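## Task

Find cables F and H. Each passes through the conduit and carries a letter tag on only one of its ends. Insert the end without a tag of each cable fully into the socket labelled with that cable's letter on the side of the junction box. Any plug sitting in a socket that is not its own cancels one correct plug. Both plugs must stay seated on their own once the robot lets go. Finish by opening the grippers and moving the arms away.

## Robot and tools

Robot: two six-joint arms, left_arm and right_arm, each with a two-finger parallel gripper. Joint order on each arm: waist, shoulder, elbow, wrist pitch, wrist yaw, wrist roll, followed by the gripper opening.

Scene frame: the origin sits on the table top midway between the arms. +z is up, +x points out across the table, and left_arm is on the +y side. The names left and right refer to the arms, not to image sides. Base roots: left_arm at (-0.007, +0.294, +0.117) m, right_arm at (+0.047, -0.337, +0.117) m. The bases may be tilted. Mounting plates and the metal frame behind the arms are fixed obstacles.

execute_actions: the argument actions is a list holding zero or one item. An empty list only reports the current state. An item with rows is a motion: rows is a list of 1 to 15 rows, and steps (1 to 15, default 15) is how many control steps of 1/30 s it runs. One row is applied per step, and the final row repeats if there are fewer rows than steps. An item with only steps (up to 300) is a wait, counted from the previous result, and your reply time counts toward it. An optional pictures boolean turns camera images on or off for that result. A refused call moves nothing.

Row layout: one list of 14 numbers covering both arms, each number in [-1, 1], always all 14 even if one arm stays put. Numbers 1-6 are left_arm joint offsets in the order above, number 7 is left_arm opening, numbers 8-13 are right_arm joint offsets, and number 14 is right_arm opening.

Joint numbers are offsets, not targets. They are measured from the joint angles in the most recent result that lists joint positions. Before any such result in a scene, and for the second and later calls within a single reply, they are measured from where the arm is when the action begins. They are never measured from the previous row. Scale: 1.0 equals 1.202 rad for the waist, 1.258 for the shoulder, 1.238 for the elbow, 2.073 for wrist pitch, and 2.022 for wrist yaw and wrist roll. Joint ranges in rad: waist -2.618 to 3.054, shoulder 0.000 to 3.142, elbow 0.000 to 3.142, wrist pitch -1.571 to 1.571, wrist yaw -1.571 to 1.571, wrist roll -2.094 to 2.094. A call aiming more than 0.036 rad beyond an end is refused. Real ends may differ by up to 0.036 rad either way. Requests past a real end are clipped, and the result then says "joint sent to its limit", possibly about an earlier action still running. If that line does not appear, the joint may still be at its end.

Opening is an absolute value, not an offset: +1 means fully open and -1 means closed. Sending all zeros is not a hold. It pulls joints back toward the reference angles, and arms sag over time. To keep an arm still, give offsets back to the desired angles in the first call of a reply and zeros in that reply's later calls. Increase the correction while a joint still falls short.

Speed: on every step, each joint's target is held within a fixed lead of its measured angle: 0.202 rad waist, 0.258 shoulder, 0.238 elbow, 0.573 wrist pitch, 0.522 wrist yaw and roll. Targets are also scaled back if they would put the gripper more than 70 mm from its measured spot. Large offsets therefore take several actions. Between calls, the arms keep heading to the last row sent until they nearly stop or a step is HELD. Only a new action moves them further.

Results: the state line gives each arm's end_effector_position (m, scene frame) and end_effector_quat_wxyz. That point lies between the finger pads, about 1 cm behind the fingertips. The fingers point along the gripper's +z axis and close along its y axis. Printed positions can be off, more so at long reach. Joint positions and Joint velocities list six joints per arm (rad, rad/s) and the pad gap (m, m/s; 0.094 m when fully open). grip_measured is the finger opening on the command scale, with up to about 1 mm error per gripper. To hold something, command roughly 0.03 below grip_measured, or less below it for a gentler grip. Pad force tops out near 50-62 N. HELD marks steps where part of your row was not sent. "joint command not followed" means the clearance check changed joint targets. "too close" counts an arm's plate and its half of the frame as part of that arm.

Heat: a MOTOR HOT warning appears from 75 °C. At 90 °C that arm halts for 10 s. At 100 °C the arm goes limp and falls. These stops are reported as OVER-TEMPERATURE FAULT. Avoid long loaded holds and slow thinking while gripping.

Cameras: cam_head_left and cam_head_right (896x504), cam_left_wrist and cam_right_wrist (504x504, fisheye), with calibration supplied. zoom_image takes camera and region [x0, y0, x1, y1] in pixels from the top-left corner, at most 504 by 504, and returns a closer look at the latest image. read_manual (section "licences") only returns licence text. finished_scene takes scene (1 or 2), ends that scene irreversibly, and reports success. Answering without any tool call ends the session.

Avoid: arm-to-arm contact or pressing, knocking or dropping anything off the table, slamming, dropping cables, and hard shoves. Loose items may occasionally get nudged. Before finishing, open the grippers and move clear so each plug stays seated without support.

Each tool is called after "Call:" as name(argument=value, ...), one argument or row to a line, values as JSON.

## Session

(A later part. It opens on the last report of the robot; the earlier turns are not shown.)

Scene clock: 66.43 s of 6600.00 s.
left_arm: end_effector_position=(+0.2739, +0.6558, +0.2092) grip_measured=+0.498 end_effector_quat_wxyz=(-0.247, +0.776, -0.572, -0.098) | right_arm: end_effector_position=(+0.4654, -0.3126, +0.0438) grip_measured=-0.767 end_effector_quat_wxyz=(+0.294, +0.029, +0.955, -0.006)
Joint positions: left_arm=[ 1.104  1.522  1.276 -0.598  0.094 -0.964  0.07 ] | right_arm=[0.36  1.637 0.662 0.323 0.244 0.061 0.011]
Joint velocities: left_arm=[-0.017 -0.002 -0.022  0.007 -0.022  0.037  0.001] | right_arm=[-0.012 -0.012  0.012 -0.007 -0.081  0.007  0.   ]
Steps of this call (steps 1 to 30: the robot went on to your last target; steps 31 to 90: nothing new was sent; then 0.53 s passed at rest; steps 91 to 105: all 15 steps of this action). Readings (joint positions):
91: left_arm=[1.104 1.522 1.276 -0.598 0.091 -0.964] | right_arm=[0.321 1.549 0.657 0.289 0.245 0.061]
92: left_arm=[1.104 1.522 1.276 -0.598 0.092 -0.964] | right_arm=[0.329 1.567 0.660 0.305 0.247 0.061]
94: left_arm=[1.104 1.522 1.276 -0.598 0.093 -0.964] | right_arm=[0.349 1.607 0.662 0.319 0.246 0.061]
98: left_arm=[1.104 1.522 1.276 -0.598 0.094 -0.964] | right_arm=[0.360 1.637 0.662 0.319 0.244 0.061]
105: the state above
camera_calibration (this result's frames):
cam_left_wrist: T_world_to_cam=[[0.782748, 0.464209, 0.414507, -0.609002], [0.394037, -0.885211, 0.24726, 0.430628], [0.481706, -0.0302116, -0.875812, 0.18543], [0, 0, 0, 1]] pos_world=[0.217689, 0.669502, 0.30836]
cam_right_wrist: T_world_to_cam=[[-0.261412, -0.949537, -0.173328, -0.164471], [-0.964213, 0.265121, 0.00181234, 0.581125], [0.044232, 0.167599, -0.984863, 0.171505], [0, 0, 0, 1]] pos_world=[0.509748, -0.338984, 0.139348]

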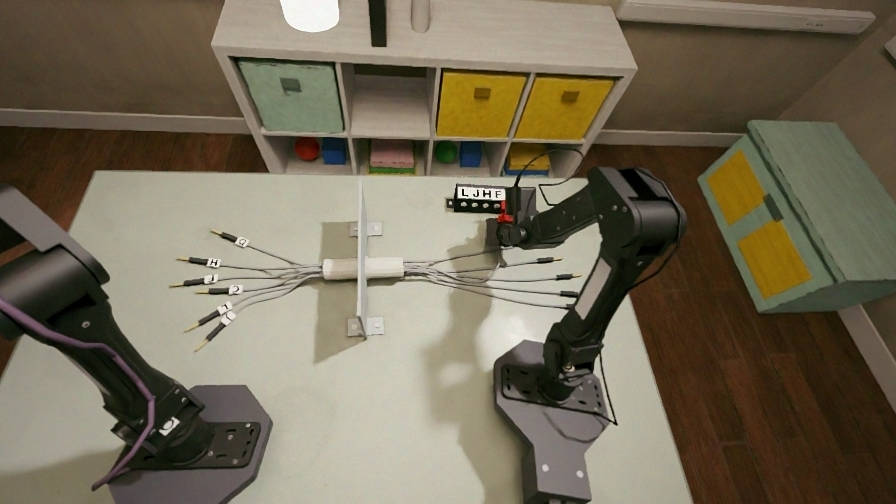

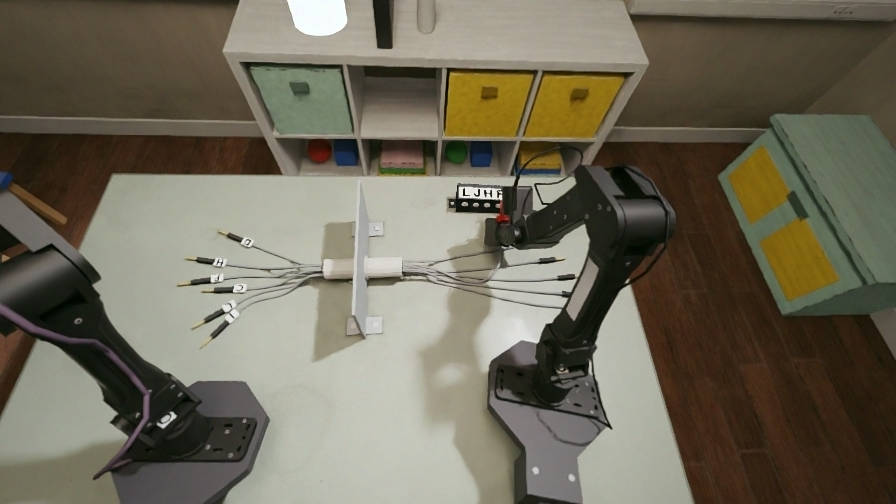

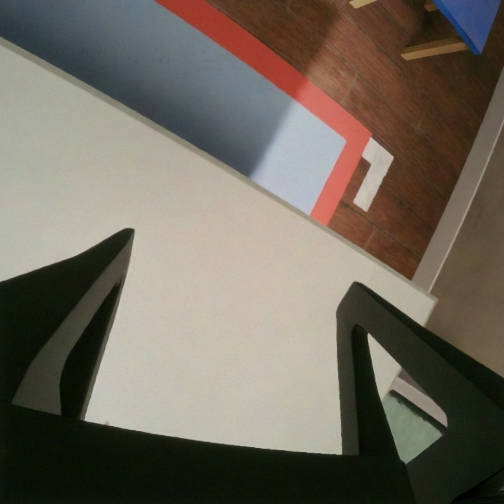

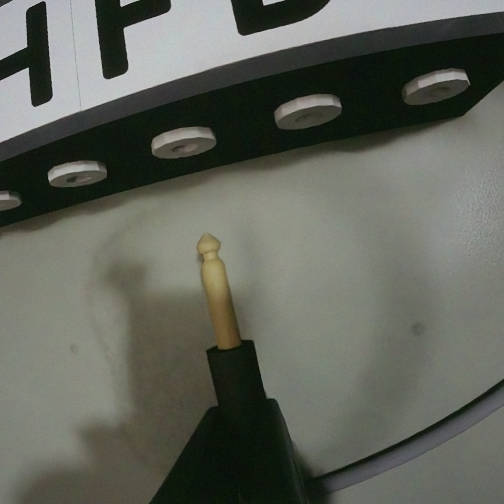

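Call:
execute_actions(
  actions=[
    {"rows":[[0,0,0,0,0,0,0.5,-0.006,-0.01,0.053,-0.034,0,0,-0.82]],"steps":15},
  ],
)

Scene clock: 69.83 s of 6600.00 s.
left_arm: end_effector_position=(+0.2745, +0.6554, +0.2091) grip_measured=+0.498 end_effector_quat_wxyz=(-0.247, +0.776, -0.572, -0.096) | right_arm: end_effector_position=(+0.4696, -0.3125, +0.0459) grip_measured=-0.767 end_effector_quat_wxyz=(+0.284, +0.027, +0.958, -0.007)
Joint positions: left_arm=[ 1.104  1.522  1.276 -0.598  0.098 -0.964  0.07 ] | right_arm=[0.36  1.637 0.7   0.264 0.244 0.061 0.011]
Joint velocities: left_arm=[-0.012 -0.002 -0.002 -0.051 -0.007 -0.007  0.001] | right_arm=[ 0.002 -0.002 -0.012 -0.066  0.007  0.022 -0.001]
Steps of this call (steps 1 to 15: the robot went on to your last target; steps 16 to 87: nothing new was sent; steps 88 to 102: all 15 steps of this action). Readings (joint positions):
88: left_arm=[1.104 1.522 1.276 -0.598 0.095 -0.964] | right_arm=[0.360 1.637 0.667 0.314 0.244 0.061]
89: left_arm=[1.104 1.522 1.276 -0.598 0.096 -0.964] | right_arm=[0.360 1.637 0.676 0.298 0.244 0.061]
91: left_arm=[1.104 1.522 1.276 -0.598 0.097 -0.964] | right_arm=[0.360 1.637 0.691 0.285 0.244 0.061]
95: left_arm=[1.104 1.522 1.276 -0.598 0.098 -0.964] | right_arm=[0.360 1.637 0.700 0.278 0.244 0.061]
102: the state above
camera_calibration (this result's frames):
cam_left_wrist: T_world_to_cam=[[0.782532, 0.463726, 0.415453, -0.609017], [0.391818, -0.885363, 0.250221, 0.430198], [0.483861, -0.0330236, -0.874522, 0.186018], [0, 0, 0, 1]] pos_world=[0.218009, 0.669441, 0.30805]
cam_right_wrist: T_world_to_cam=[[-0.261448, -0.95091, -0.165577, -0.163614], [-0.964924, 0.261726, 0.0205313, 0.583529], [0.0238125, 0.165137, -0.985983, 0.182303], [0, 0, 0, 1]] pos_world=[0.515943, -0.338412, 0.140676]

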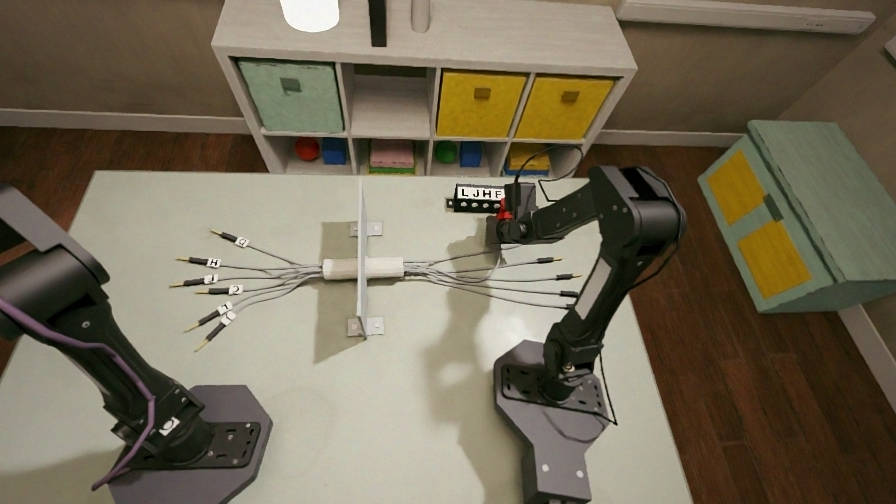

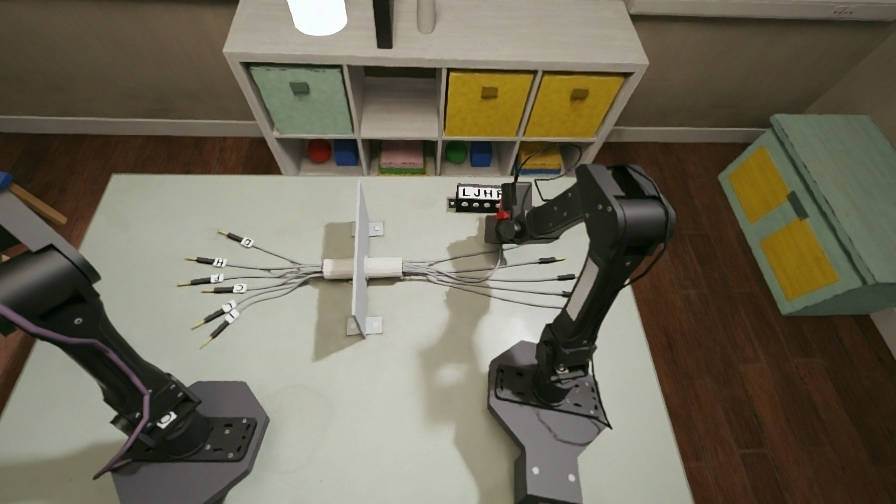

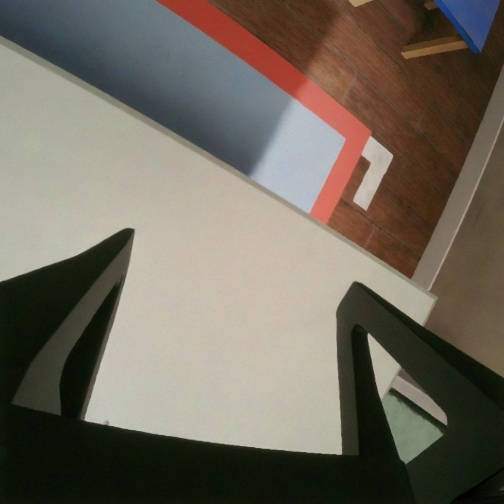

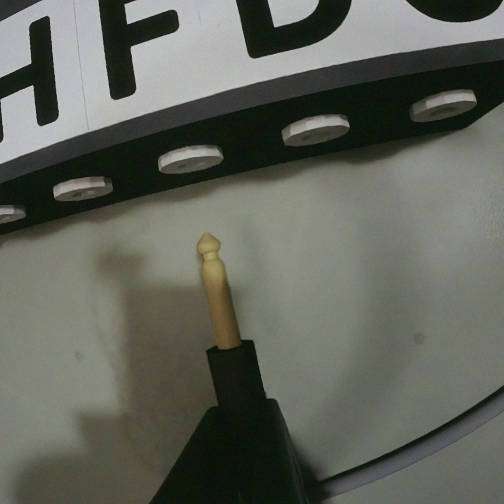

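Call:
execute_actions(
  actions=[
    {"rows":[[0,0,0,0,0,0,0.5,0,0,0.004,0.021,0,0,-0.82]],"steps":15},
  ],
)

Scene clock: 71.03 s of 6600.00 s.
left_arm: end_effector_position=(+0.2750, +0.6551, +0.2090) grip_measured=+0.498 end_effector_quat_wxyz=(-0.247, +0.776, -0.573, -0.095) | right_arm: end_effector_position=(+0.4744, -0.3124, +0.0491) grip_measured=-0.767 end_effector_quat_wxyz=(+0.295, +0.029, +0.955, -0.006)
Joint positions: left_arm=[ 1.104  1.522  1.276 -0.598  0.102 -0.964  0.07 ] | right_arm=[0.36  1.637 0.7   0.288 0.244 0.061 0.011]
Joint velocities: left_arm=[-0.007 -0.002 -0.017 -0.022 -0.022 -0.066 -0.001] | right_arm=[-0.007  0.022 -0.022  0.022 -0.022  0.007 -0.   ]
Steps of this call (steps 1 to 15: the robot went on to your last target; steps 16 to 21: nothing new was sent; steps 22 to 36: all 15 steps of this action). Readings (joint positions):
22: left_arm=[1.104 1.522 1.276 -0.598 0.099 -0.964] | right_arm=[0.360 1.637 0.700 0.264 0.244 0.061]
23: left_arm=[1.104 1.522 1.276 -0.598 0.099 -0.964] | right_arm=[0.360 1.637 0.700 0.267 0.244 0.061]
25: left_arm=[1.104 1.522 1.276 -0.598 0.100 -0.964] | right_arm=[0.360 1.637 0.700 0.276 0.244 0.061]
29: left_arm=[1.104 1.522 1.276 -0.598 0.101 -0.964] | right_arm=[0.360 1.637 0.700 0.284 0.244 0.061]
36: the state above
camera_calibration (this result's frames):
cam_left_wrist: T_world_to_cam=[[0.782313, 0.463246, 0.416401, -0.609033], [0.389593, -0.885505, 0.253177, 0.429766], [0.486008, -0.0358367, -0.873219, 0.186604], [0, 0, 0, 1]] pos_world=[0.218329, 0.669379, 0.307741]
cam_right_wrist: T_world_to_cam=[[-0.261393, -0.949332, -0.174476, -0.160871], [-0.964075, 0.265628, -0.000958721, 0.589945], [0.0472558, 0.167957, -0.984661, 0.175012], [0, 0, 0, 1]] pos_world=[0.51843, -0.33882, 0.144825]

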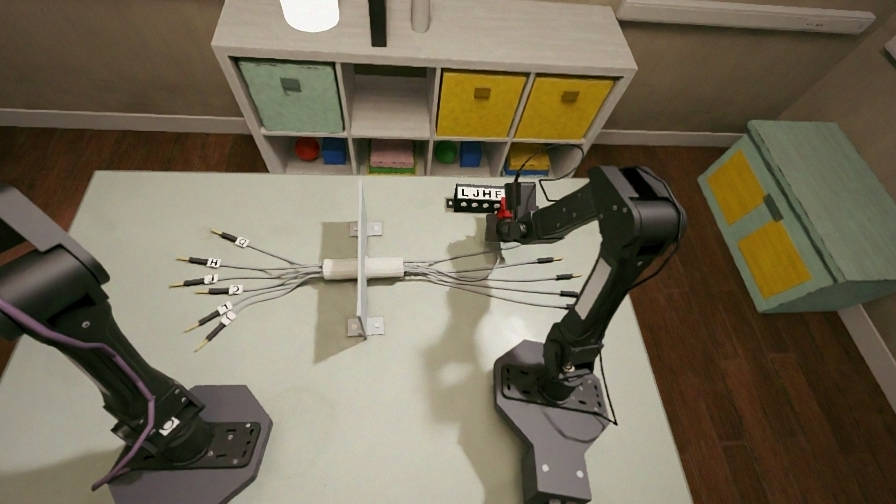

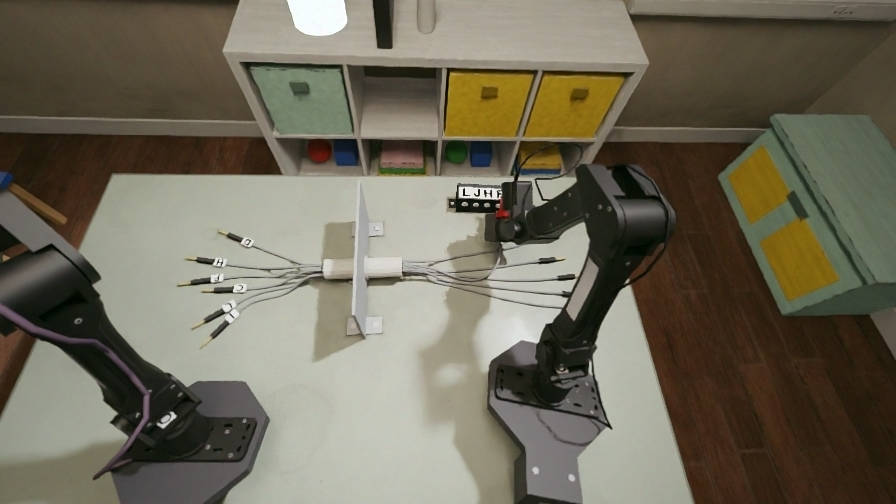

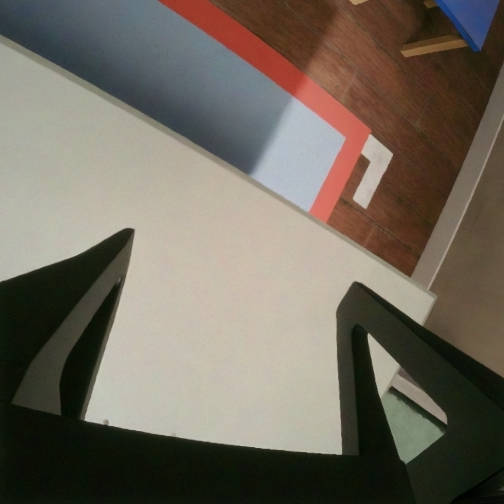

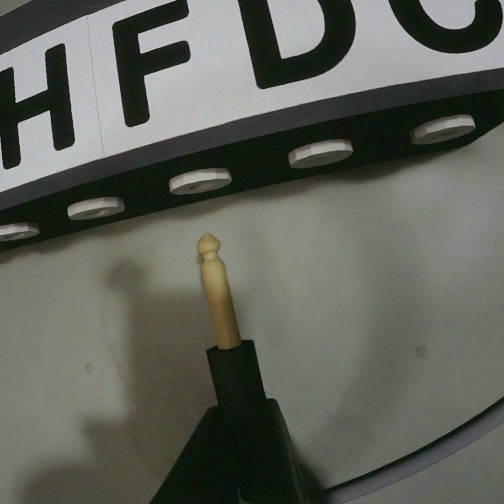

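Call:
execute_actions(
  actions=[
    {"rows":[[0,0,0,0,0,0,0.5,-0.015,0.008,0.038,-0.02,0,0,-0.82]],"steps":15},
  ],
)

Call:
zoom_image(
  camera="cam_right_wrist",
  region=[130, 130, 310, 310],
)

Scene clock: 74.03 s of 6600.00 s.
left_arm: end_effector_position=(+0.2755, +0.6547, +0.2088) grip_measured=+0.498 end_effector_quat_wxyz=(-0.247, +0.776, -0.573, -0.093) | right_arm: end_effector_position=(+0.4754, -0.3164, +0.0489) grip_measured=-0.767 end_effector_quat_wxyz=(+0.288, +0.032, +0.957, -0.009)
Joint positions: left_arm=[ 1.104  1.522  1.276 -0.598  0.105 -0.964  0.07 ] | right_arm=[0.351 1.637 0.718 0.256 0.244 0.061 0.011]
Joint velocities: left_arm=[-0.002 -0.012  0.002 -0.007 -0.007 -0.007  0.   ] | right_arm=[ 0.002  0.012 -0.007  0.007  0.022  0.051 -0.   ]
Steps of this call (steps 1 to 15: the robot went on to your last target; steps 16 to 75: nothing new was sent; steps 76 to 90: all 15 steps of this action). Readings (joint positions):
76: left_arm=[1.104 1.522 1.276 -0.598 0.102 -0.964] | right_arm=[0.359 1.637 0.703 0.284 0.244 0.061]
77: left_arm=[1.104 1.522 1.276 -0.598 0.103 -0.964] | right_arm=[0.358 1.637 0.707 0.275 0.244 0.061]
79: left_arm=[1.104 1.522 1.276 -0.598 0.104 -0.964] | right_arm=[0.353 1.637 0.714 0.268 0.244 0.061]
83: left_arm=[1.104 1.522 1.276 -0.598 0.105 -0.964] | right_arm=[0.351 1.637 0.718 0.263 0.244 0.061]
90: the state above
camera_calibration (this result's frames):
cam_left_wrist: T_world_to_cam=[[0.782113, 0.462816, 0.417254, -0.609047], [0.387583, -0.885624, 0.255832, 0.429375], [0.487933, -0.0383692, -0.872037, 0.18713], [0, 0, 0, 1]] pos_world=[0.218619, 0.669322, 0.307464]
cam_right_wrist: T_world_to_cam=[[-0.270134, -0.948447, -0.165758, -0.160442], [-0.96225, 0.27188, 0.0125059, 0.592365], [0.033205, 0.162879, -0.986087, 0.1806], [0, 0, 0, 1]] pos_world=[0.520665, -0.342639, 0.144085]

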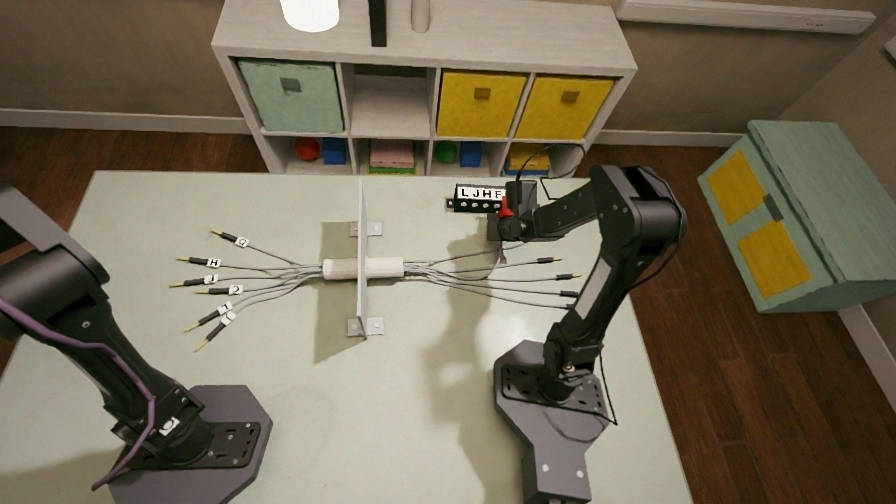

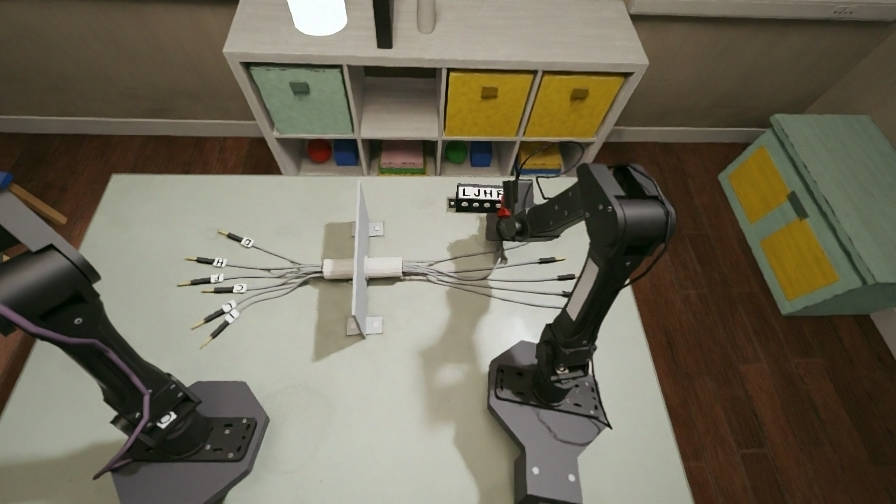

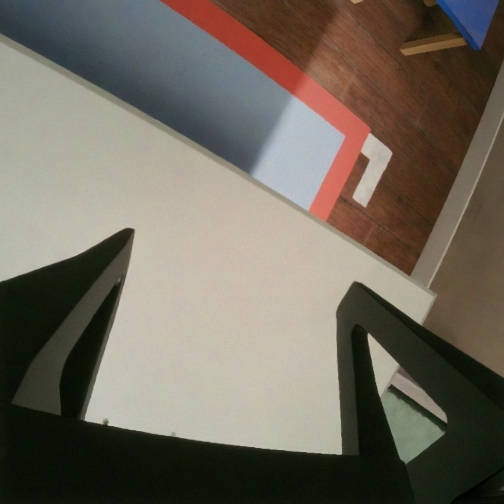

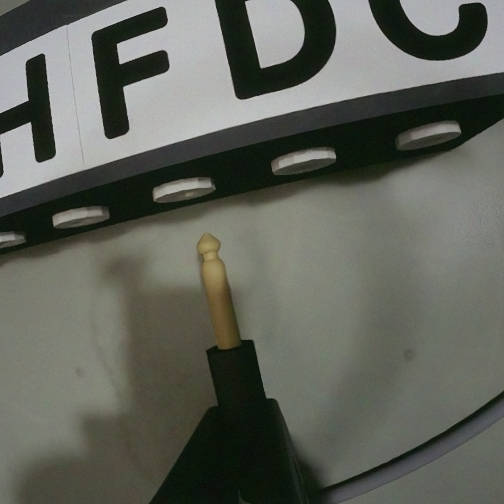

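Region (130, 130, 310, 310) of cam_right_wrist's 504x504 image, scaled by 2.800, with more detail than that image has.

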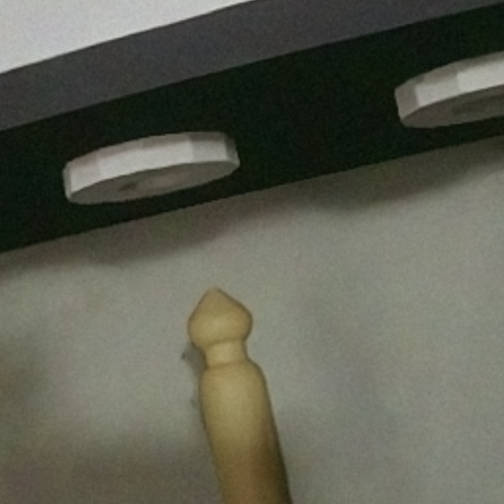

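Call:
execute_actions(
  actions=[
    {"rows":[[0,0,0,0,0,0,0.5,0.011,0,0.0355,0,0,0,-0.82]],"steps":15},
  ],
)

Call:
zoom_image(
  camera="cam_right_wrist",
  region=[130, 130, 310, 310],
)

Scene clock: 76.23 s of 6600.00 s.
left_arm: end_effector_position=(+0.2760, +0.6544, +0.2087) grip_measured=+0.498 end_effector_quat_wxyz=(-0.247, +0.776, -0.574, -0.091) | right_arm: end_effector_position=(+0.4810, -0.3164, +0.0526) grip_measured=-0.767 end_effector_quat_wxyz=(+0.294, +0.033, +0.955, -0.009)
Joint positions: left_arm=[ 1.104  1.522  1.276 -0.598  0.109 -0.964  0.07 ] | right_arm=[0.351 1.637 0.733 0.253 0.244 0.061 0.011]
Joint velocities: left_arm=[-0.017  0.002  0.012 -0.022  0.081  0.022  0.   ] | right_arm=[-0.002  0.002 -0.002 -0.007 -0.022  0.007 -0.001]
Steps of this call (steps 1 to 15: the robot went on to your last target; steps 16 to 51: nothing new was sent; steps 52 to 66: all 15 steps of this action). Readings (joint positions):
52: left_arm=[1.104 1.522 1.276 -0.598 0.106 -0.964] | right_arm=[0.351 1.637 0.719 0.254 0.244 0.061]
53: left_arm=[1.104 1.522 1.276 -0.598 0.107 -0.964] | right_arm=[0.351 1.637 0.722 0.253 0.244 0.061]
55: left_arm=[1.104 1.522 1.276 -0.598 0.108 -0.964] | right_arm=[0.351 1.637 0.728 0.253 0.244 0.061]
59: left_arm=[1.104 1.522 1.276 -0.598 0.108 -0.964] | right_arm=[0.351 1.637 0.733 0.253 0.244 0.061]
66: the state above
camera_calibration (this result's frames):
cam_left_wrist: T_world_to_cam=[[0.78191, 0.462388, 0.418107, -0.609063], [0.385567, -0.885734, 0.258483, 0.428983], [0.489851, -0.0409025, -0.870846, 0.187655], [0, 0, 0, 1]] pos_world=[0.218908, 0.669263, 0.307187]
cam_right_wrist: T_world_to_cam=[[-0.270088, -0.947646, -0.170353, -0.157801], [-0.961769, 0.27386, 0.00140975, 0.598694], [0.0453169, 0.164221, -0.985382, 0.178608], [0, 0, 0, 1]] pos_world=[0.525091, -0.342829, 0.148272]

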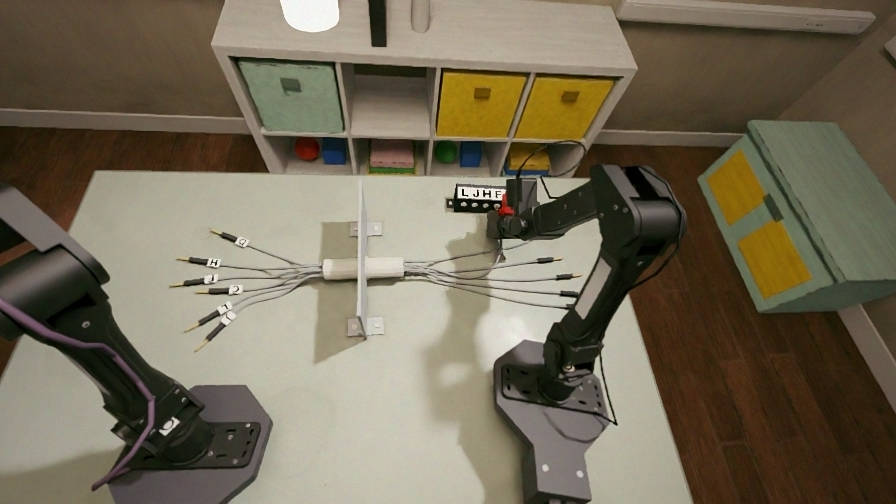

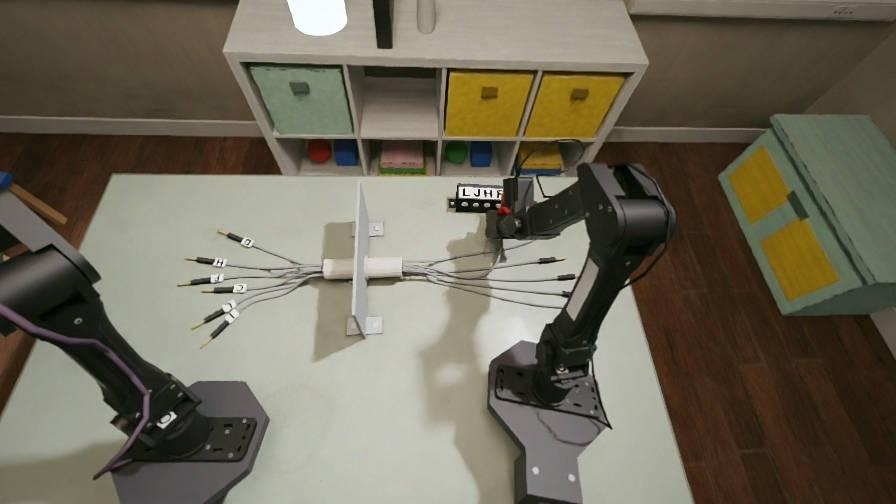

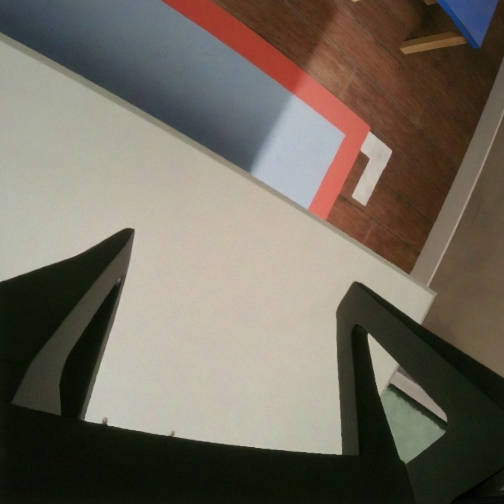

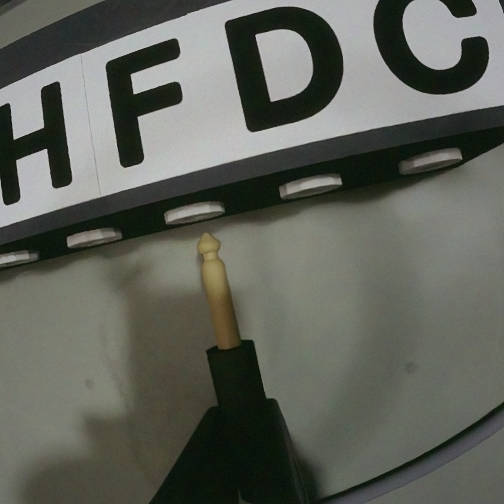

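Region (130, 130, 310, 310) of cam_right_wrist's 504x504 image, scaled by 2.800, with more detail than that image has.

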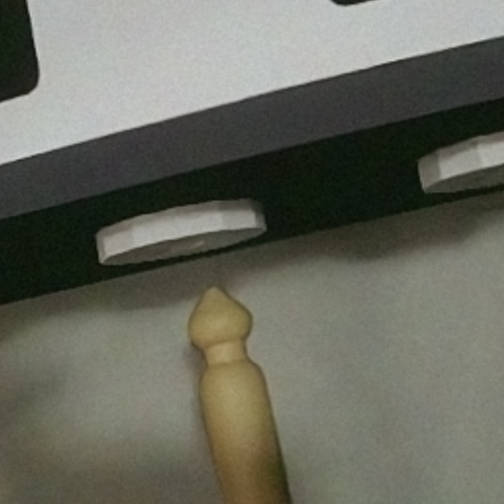

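Call:
execute_actions(
  actions=[
    {"rows":[[0,0,0,0,0,0,0.5,0.015,0,0,0,0,0,-0.82]],"steps":12},
  ],
)

Call:
zoom_image(
  camera="cam_right_wrist",
  region=[130, 130, 310, 310],
)

Scene clock: 77.57 s of 6600.00 s.
left_arm: end_effector_position=(+0.2765, +0.6540, +0.2086) grip_measured=+0.498 end_effector_quat_wxyz=(-0.247, +0.776, -0.574, -0.090) | right_arm: end_effector_position=(+0.4810, -0.3164, +0.0526) grip_measured=-0.767 end_effector_quat_wxyz=(+0.294, +0.033, +0.955, -0.009)
Joint positions: left_arm=[ 1.104  1.522  1.276 -0.598  0.112 -0.964  0.07 ] | right_arm=[0.351 1.637 0.733 0.253 0.244 0.061 0.011]
Joint velocities: left_arm=[-0.002 -0.002  0.012  0.051  0.081 -0.007 -0.001] | right_arm=[ 0.007 -0.002 -0.002  0.007 -0.007 -0.022 -0.001]
Steps of this call (steps 1 to 15: the robot went on to your last target; steps 16 to 28: nothing new was sent; steps 29 to 40: all 12 steps of this action). Readings (joint positions):
29: left_arm=[1.104 1.522 1.276 -0.598 0.110 -0.964] | right_arm=[0.351 1.637 0.733 0.253 0.244 0.061]
30: left_arm=[1.104 1.522 1.276 -0.598 0.110 -0.964] | right_arm=[0.351 1.637 0.733 0.253 0.244 0.061]
32: left_arm=[1.104 1.522 1.276 -0.598 0.111 -0.964] | right_arm=[0.351 1.637 0.733 0.253 0.244 0.061]
36: left_arm=[1.104 1.522 1.276 -0.598 0.112 -0.964] | right_arm=[0.351 1.637 0.733 0.253 0.244 0.061]
40: the state above
camera_calibration (this result's frames):
cam_left_wrist: T_world_to_cam=[[0.781705, 0.461962, 0.418961, -0.609079], [0.383544, -0.885836, 0.26113, 0.428589], [0.491763, -0.0434365, -0.869645, 0.188178], [0, 0, 0, 1]] pos_world=[0.219198, 0.669204, 0.306911]
cam_right_wrist: T_world_to_cam=[[-0.270088, -0.947646, -0.170353, -0.157801], [-0.961769, 0.27386, 0.00140975, 0.598694], [0.0453169, 0.164221, -0.985382, 0.178608], [0, 0, 0, 1]] pos_world=[0.525091, -0.342829, 0.148272]

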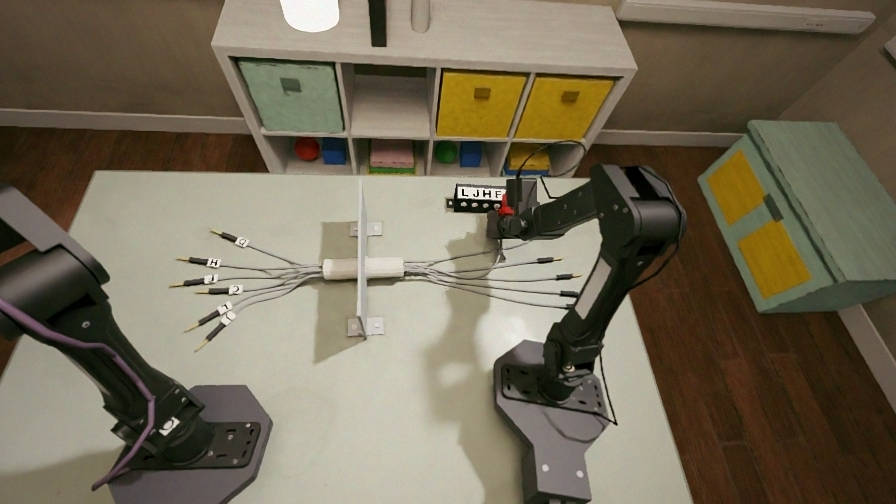

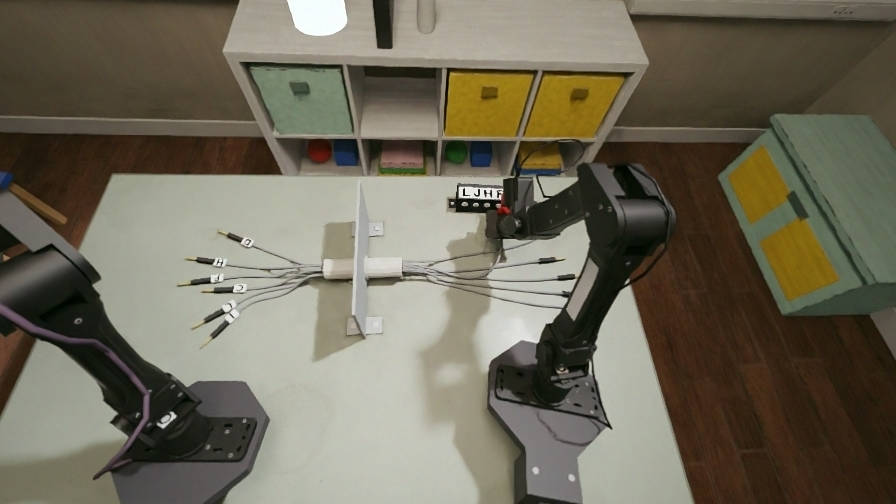

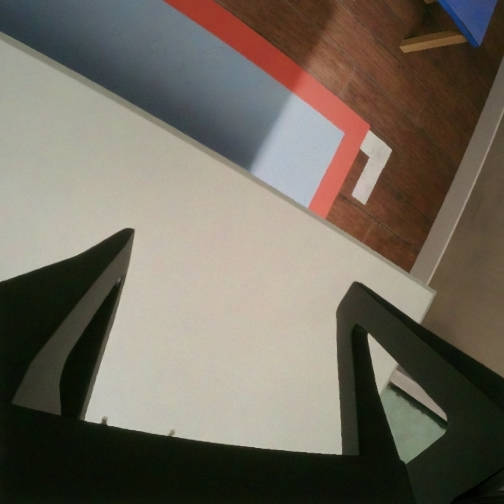

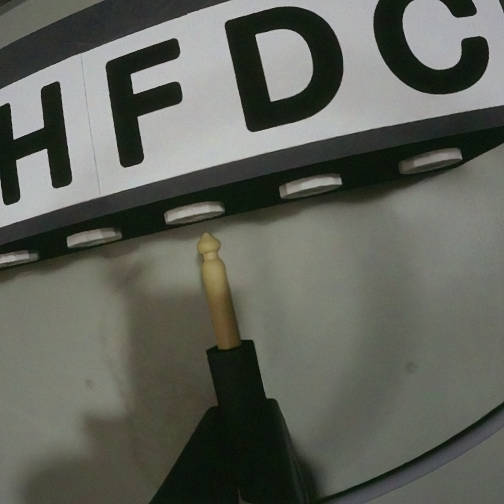

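Region (130, 130, 310, 310) of cam_right_wrist's 504x504 image, scaled by 2.800, with more detail than that image has.

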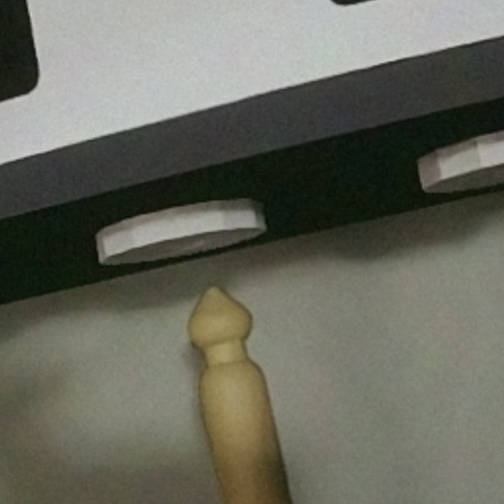

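Call:
execute_actions(
  actions=[
    {"rows":[[0,0,0,0,0,0,0.5,0.02,0,0,0,0,0,-0.82]],"steps":12},
  ],
)

Call:
zoom_image(
  camera="cam_right_wrist",
  region=[130, 130, 310, 310],
)

Scene clock: 79.00 s of 6600.00 s.
left_arm: end_effector_position=(+0.2770, +0.6537, +0.2085) grip_measured=+0.498 end_effector_quat_wxyz=(-0.247, +0.776, -0.574, -0.088) | right_arm: end_effector_position=(+0.4809, -0.3134, +0.0530) grip_measured=-0.767 end_effector_quat_wxyz=(+0.294, +0.030, +0.955, -0.007)
Joint positions: left_arm=[ 1.104  1.522  1.276 -0.598  0.116 -0.964  0.07 ] | right_arm=[0.358 1.637 0.733 0.253 0.244 0.061 0.011]
Joint velocities: left_arm=[-0.007 -0.012  0.012 -0.051 -0.066 -0.066 -0.   ] | right_arm=[ 0.002  0.017  0.012 -0.051 -0.125 -0.066 -0.   ]
Steps of this call (steps 1 to 15: the robot went on to your last target; steps 16 to 31: nothing new was sent; steps 32 to 43: all 12 steps of this action). Readings (joint positions):
32: left_arm=[1.104 1.522 1.276 -0.598 0.113 -0.964] | right_arm=[0.351 1.637 0.733 0.253 0.244 0.061]
33: left_arm=[1.104 1.522 1.276 -0.598 0.114 -0.964] | right_arm=[0.352 1.637 0.733 0.253 0.244 0.061]
35: left_arm=[1.104 1.522 1.276 -0.598 0.115 -0.964] | right_arm=[0.356 1.637 0.733 0.253 0.244 0.061]
39: left_arm=[1.104 1.522 1.276 -0.598 0.115 -0.964] | right_arm=[0.358 1.637 0.733 0.253 0.244 0.061]
43: the state above
camera_calibration (this result's frames):
cam_left_wrist: T_world_to_cam=[[0.781497, 0.461538, 0.419815, -0.609096], [0.381516, -0.885929, 0.263772, 0.428193], [0.493667, -0.0459712, -0.868435, 0.188701], [0, 0, 0, 1]] pos_world=[0.219489, 0.669144, 0.306636]
cam_right_wrist: T_world_to_cam=[[-0.26384, -0.94898, -0.172702, -0.158272], [-0.963512, 0.267662, 0.00120377, 0.596712], [0.0450833, 0.166718, -0.984973, 0.179413], [0, 0, 0, 1]] pos_world=[0.525092, -0.339826, 0.148665]

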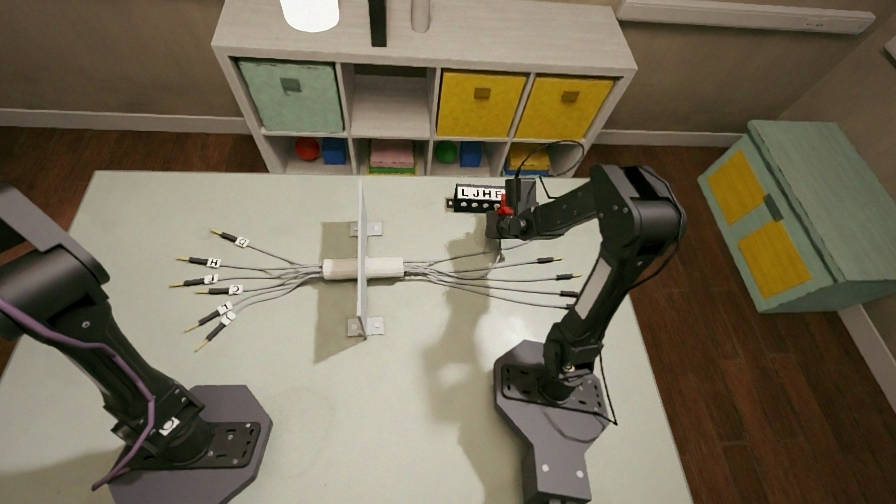

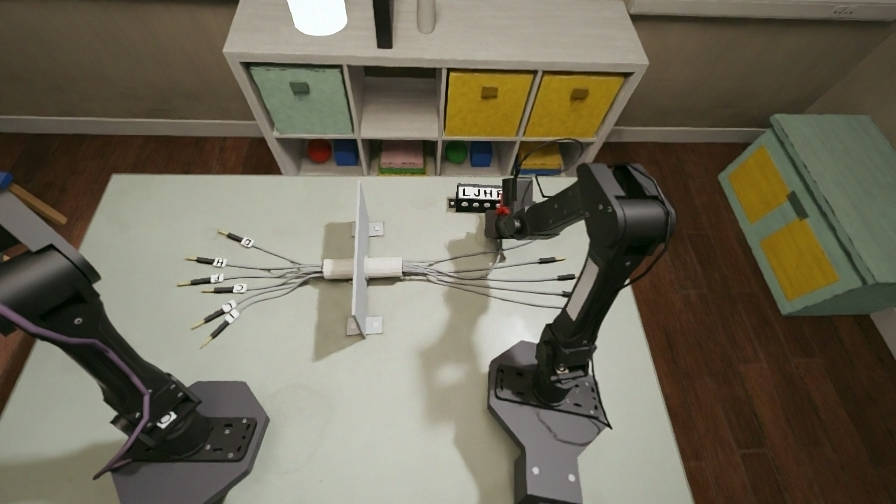

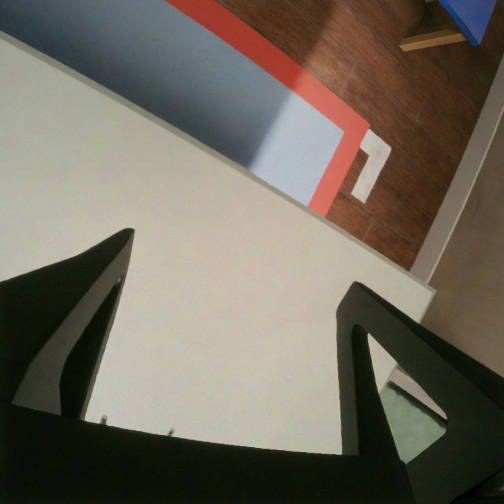

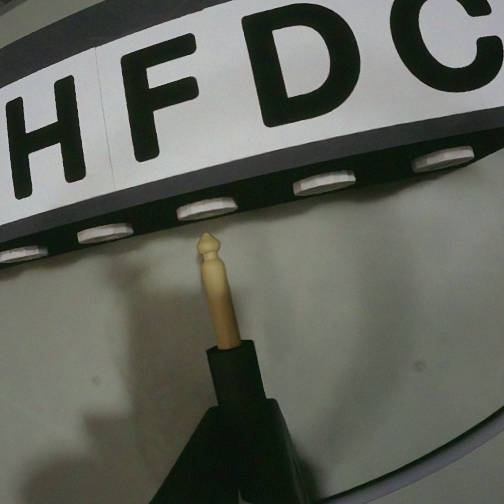

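Region (130, 130, 310, 310) of cam_right_wrist's 504x504 image, scaled by 2.800, with more detail than that image has.

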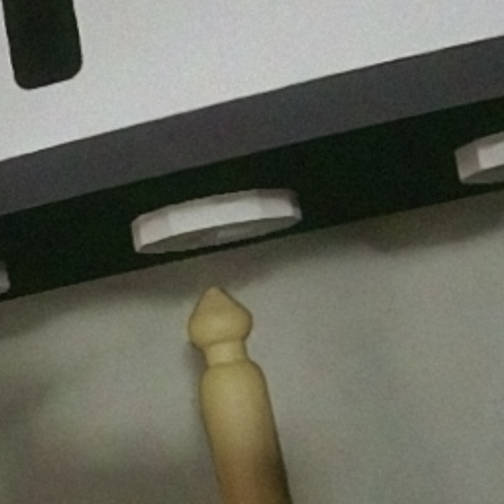

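Call:
execute_actions(
  actions=[
    {"rows":[[0,0,0,0,0,0,0.5,-0.015,0.028,0.057,-0.012,0,0,-0.82]],"steps":15},
  ],
)

Call:
zoom_image(
  camera="cam_right_wrist",
  region=[130, 130, 310, 310],
)

Scene clock: 81.37 s of 6600.00 s.
left_arm: end_effector_position=(+0.2775, +0.6533, +0.2084) grip_measured=+0.498 end_effector_quat_wxyz=(-0.247, +0.775, -0.575, -0.086) | right_arm: end_effector_position=(+0.4858, -0.3156, +0.0483) grip_measured=-0.767 end_effector_quat_wxyz=(+0.285, +0.032, +0.958, -0.010)
Joint positions: left_arm=[ 1.104  1.522  1.276 -0.598  0.119 -0.964  0.07 ] | right_arm=[0.349 1.666 0.77  0.227 0.244 0.061 0.011]
Joint velocities: left_arm=[ 0.017  0.002 -0.007 -0.022  0.007 -0.022  0.   ] | right_arm=[ 0.002  0.012 -0.017 -0.022 -0.022 -0.007  0.001]
Steps of this call (steps 1 to 15: the robot went on to your last target; steps 16 to 56: nothing new was sent; steps 57 to 71: all 15 steps of this action). Readings (joint positions):
57: left_arm=[1.104 1.522 1.276 -0.598 0.116 -0.964] | right_arm=[0.357 1.640 0.738 0.248 0.244 0.061]
58: left_arm=[1.104 1.522 1.276 -0.598 0.117 -0.964] | right_arm=[0.355 1.648 0.749 0.242 0.244 0.061]
60: left_arm=[1.104 1.522 1.276 -0.598 0.118 -0.964] | right_arm=[0.352 1.660 0.765 0.231 0.244 0.061]
64: left_arm=[1.104 1.522 1.276 -0.598 0.119 -0.964] | right_arm=[0.349 1.666 0.769 0.228 0.244 0.061]
71: the state above
camera_calibration (this result's frames):
cam_left_wrist: T_world_to_cam=[[0.781287, 0.461116, 0.42067, -0.609113], [0.379481, -0.886013, 0.26641, 0.427796], [0.495565, -0.0485065, -0.867215, 0.189222], [0, 0, 0, 1]] pos_world=[0.21978, 0.669083, 0.306362]
cam_right_wrist: T_world_to_cam=[[-0.271326, -0.948568, -0.163096, -0.156613], [-0.962115, 0.272014, 0.0185386, 0.601851], [0.0267793, 0.161947, -0.986436, 0.18232], [0, 0, 0, 1]] pos_world=[0.531674, -0.341796, 0.143146]

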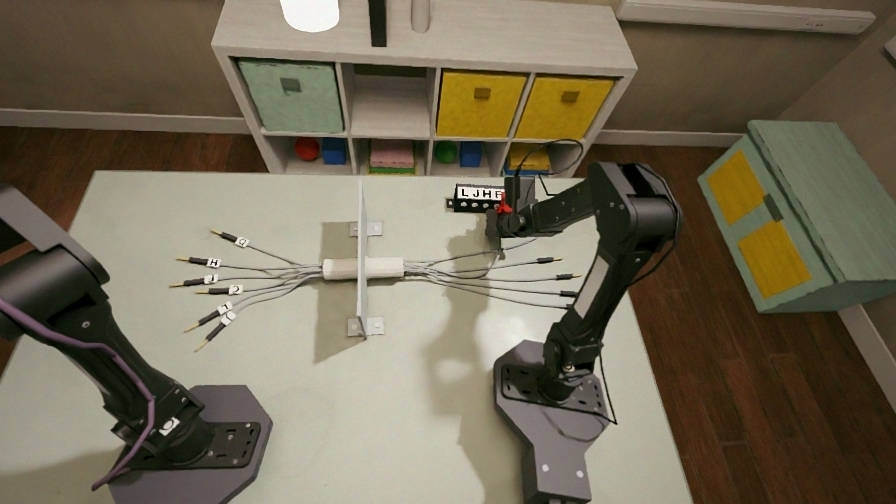

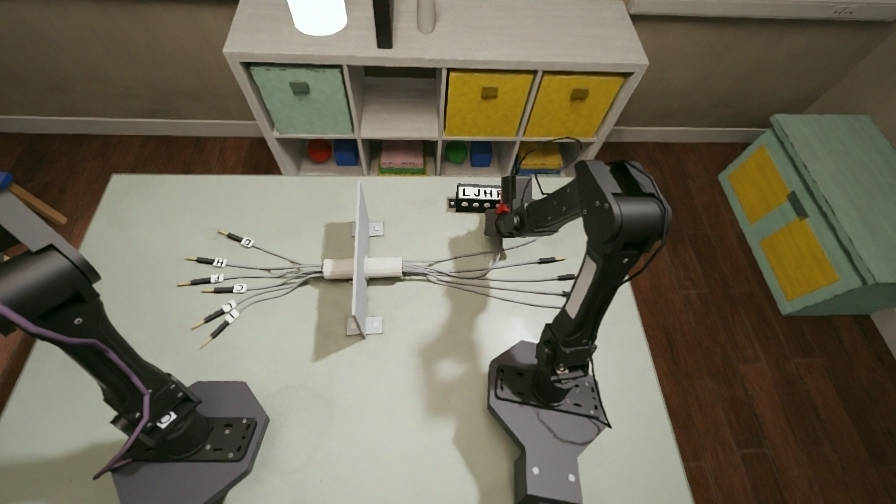

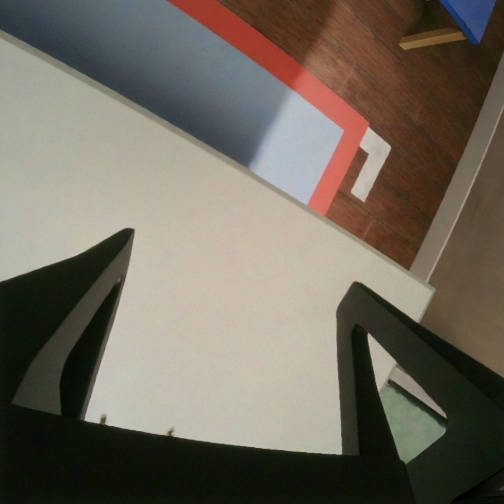

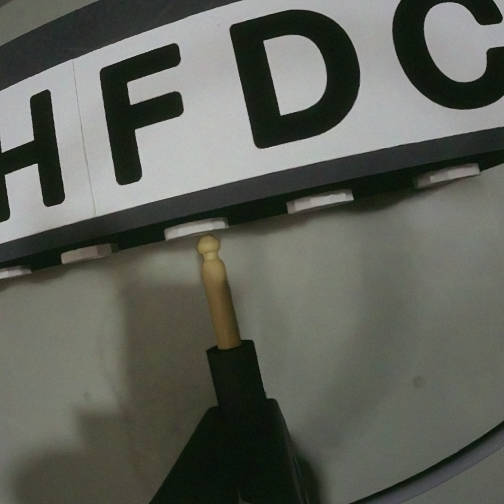

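Region (130, 130, 310, 310) of cam_right_wrist's 504x504 image, scaled by 2.800, with more detail than that image has.

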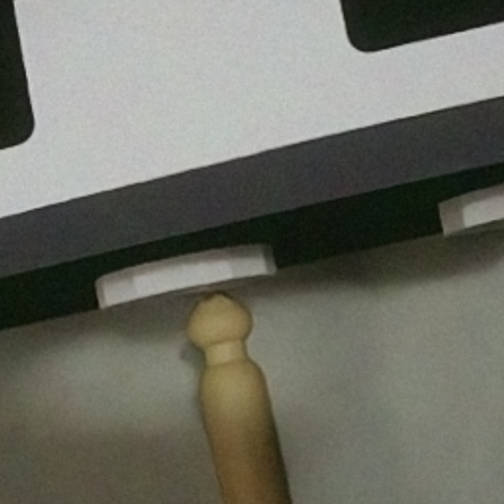

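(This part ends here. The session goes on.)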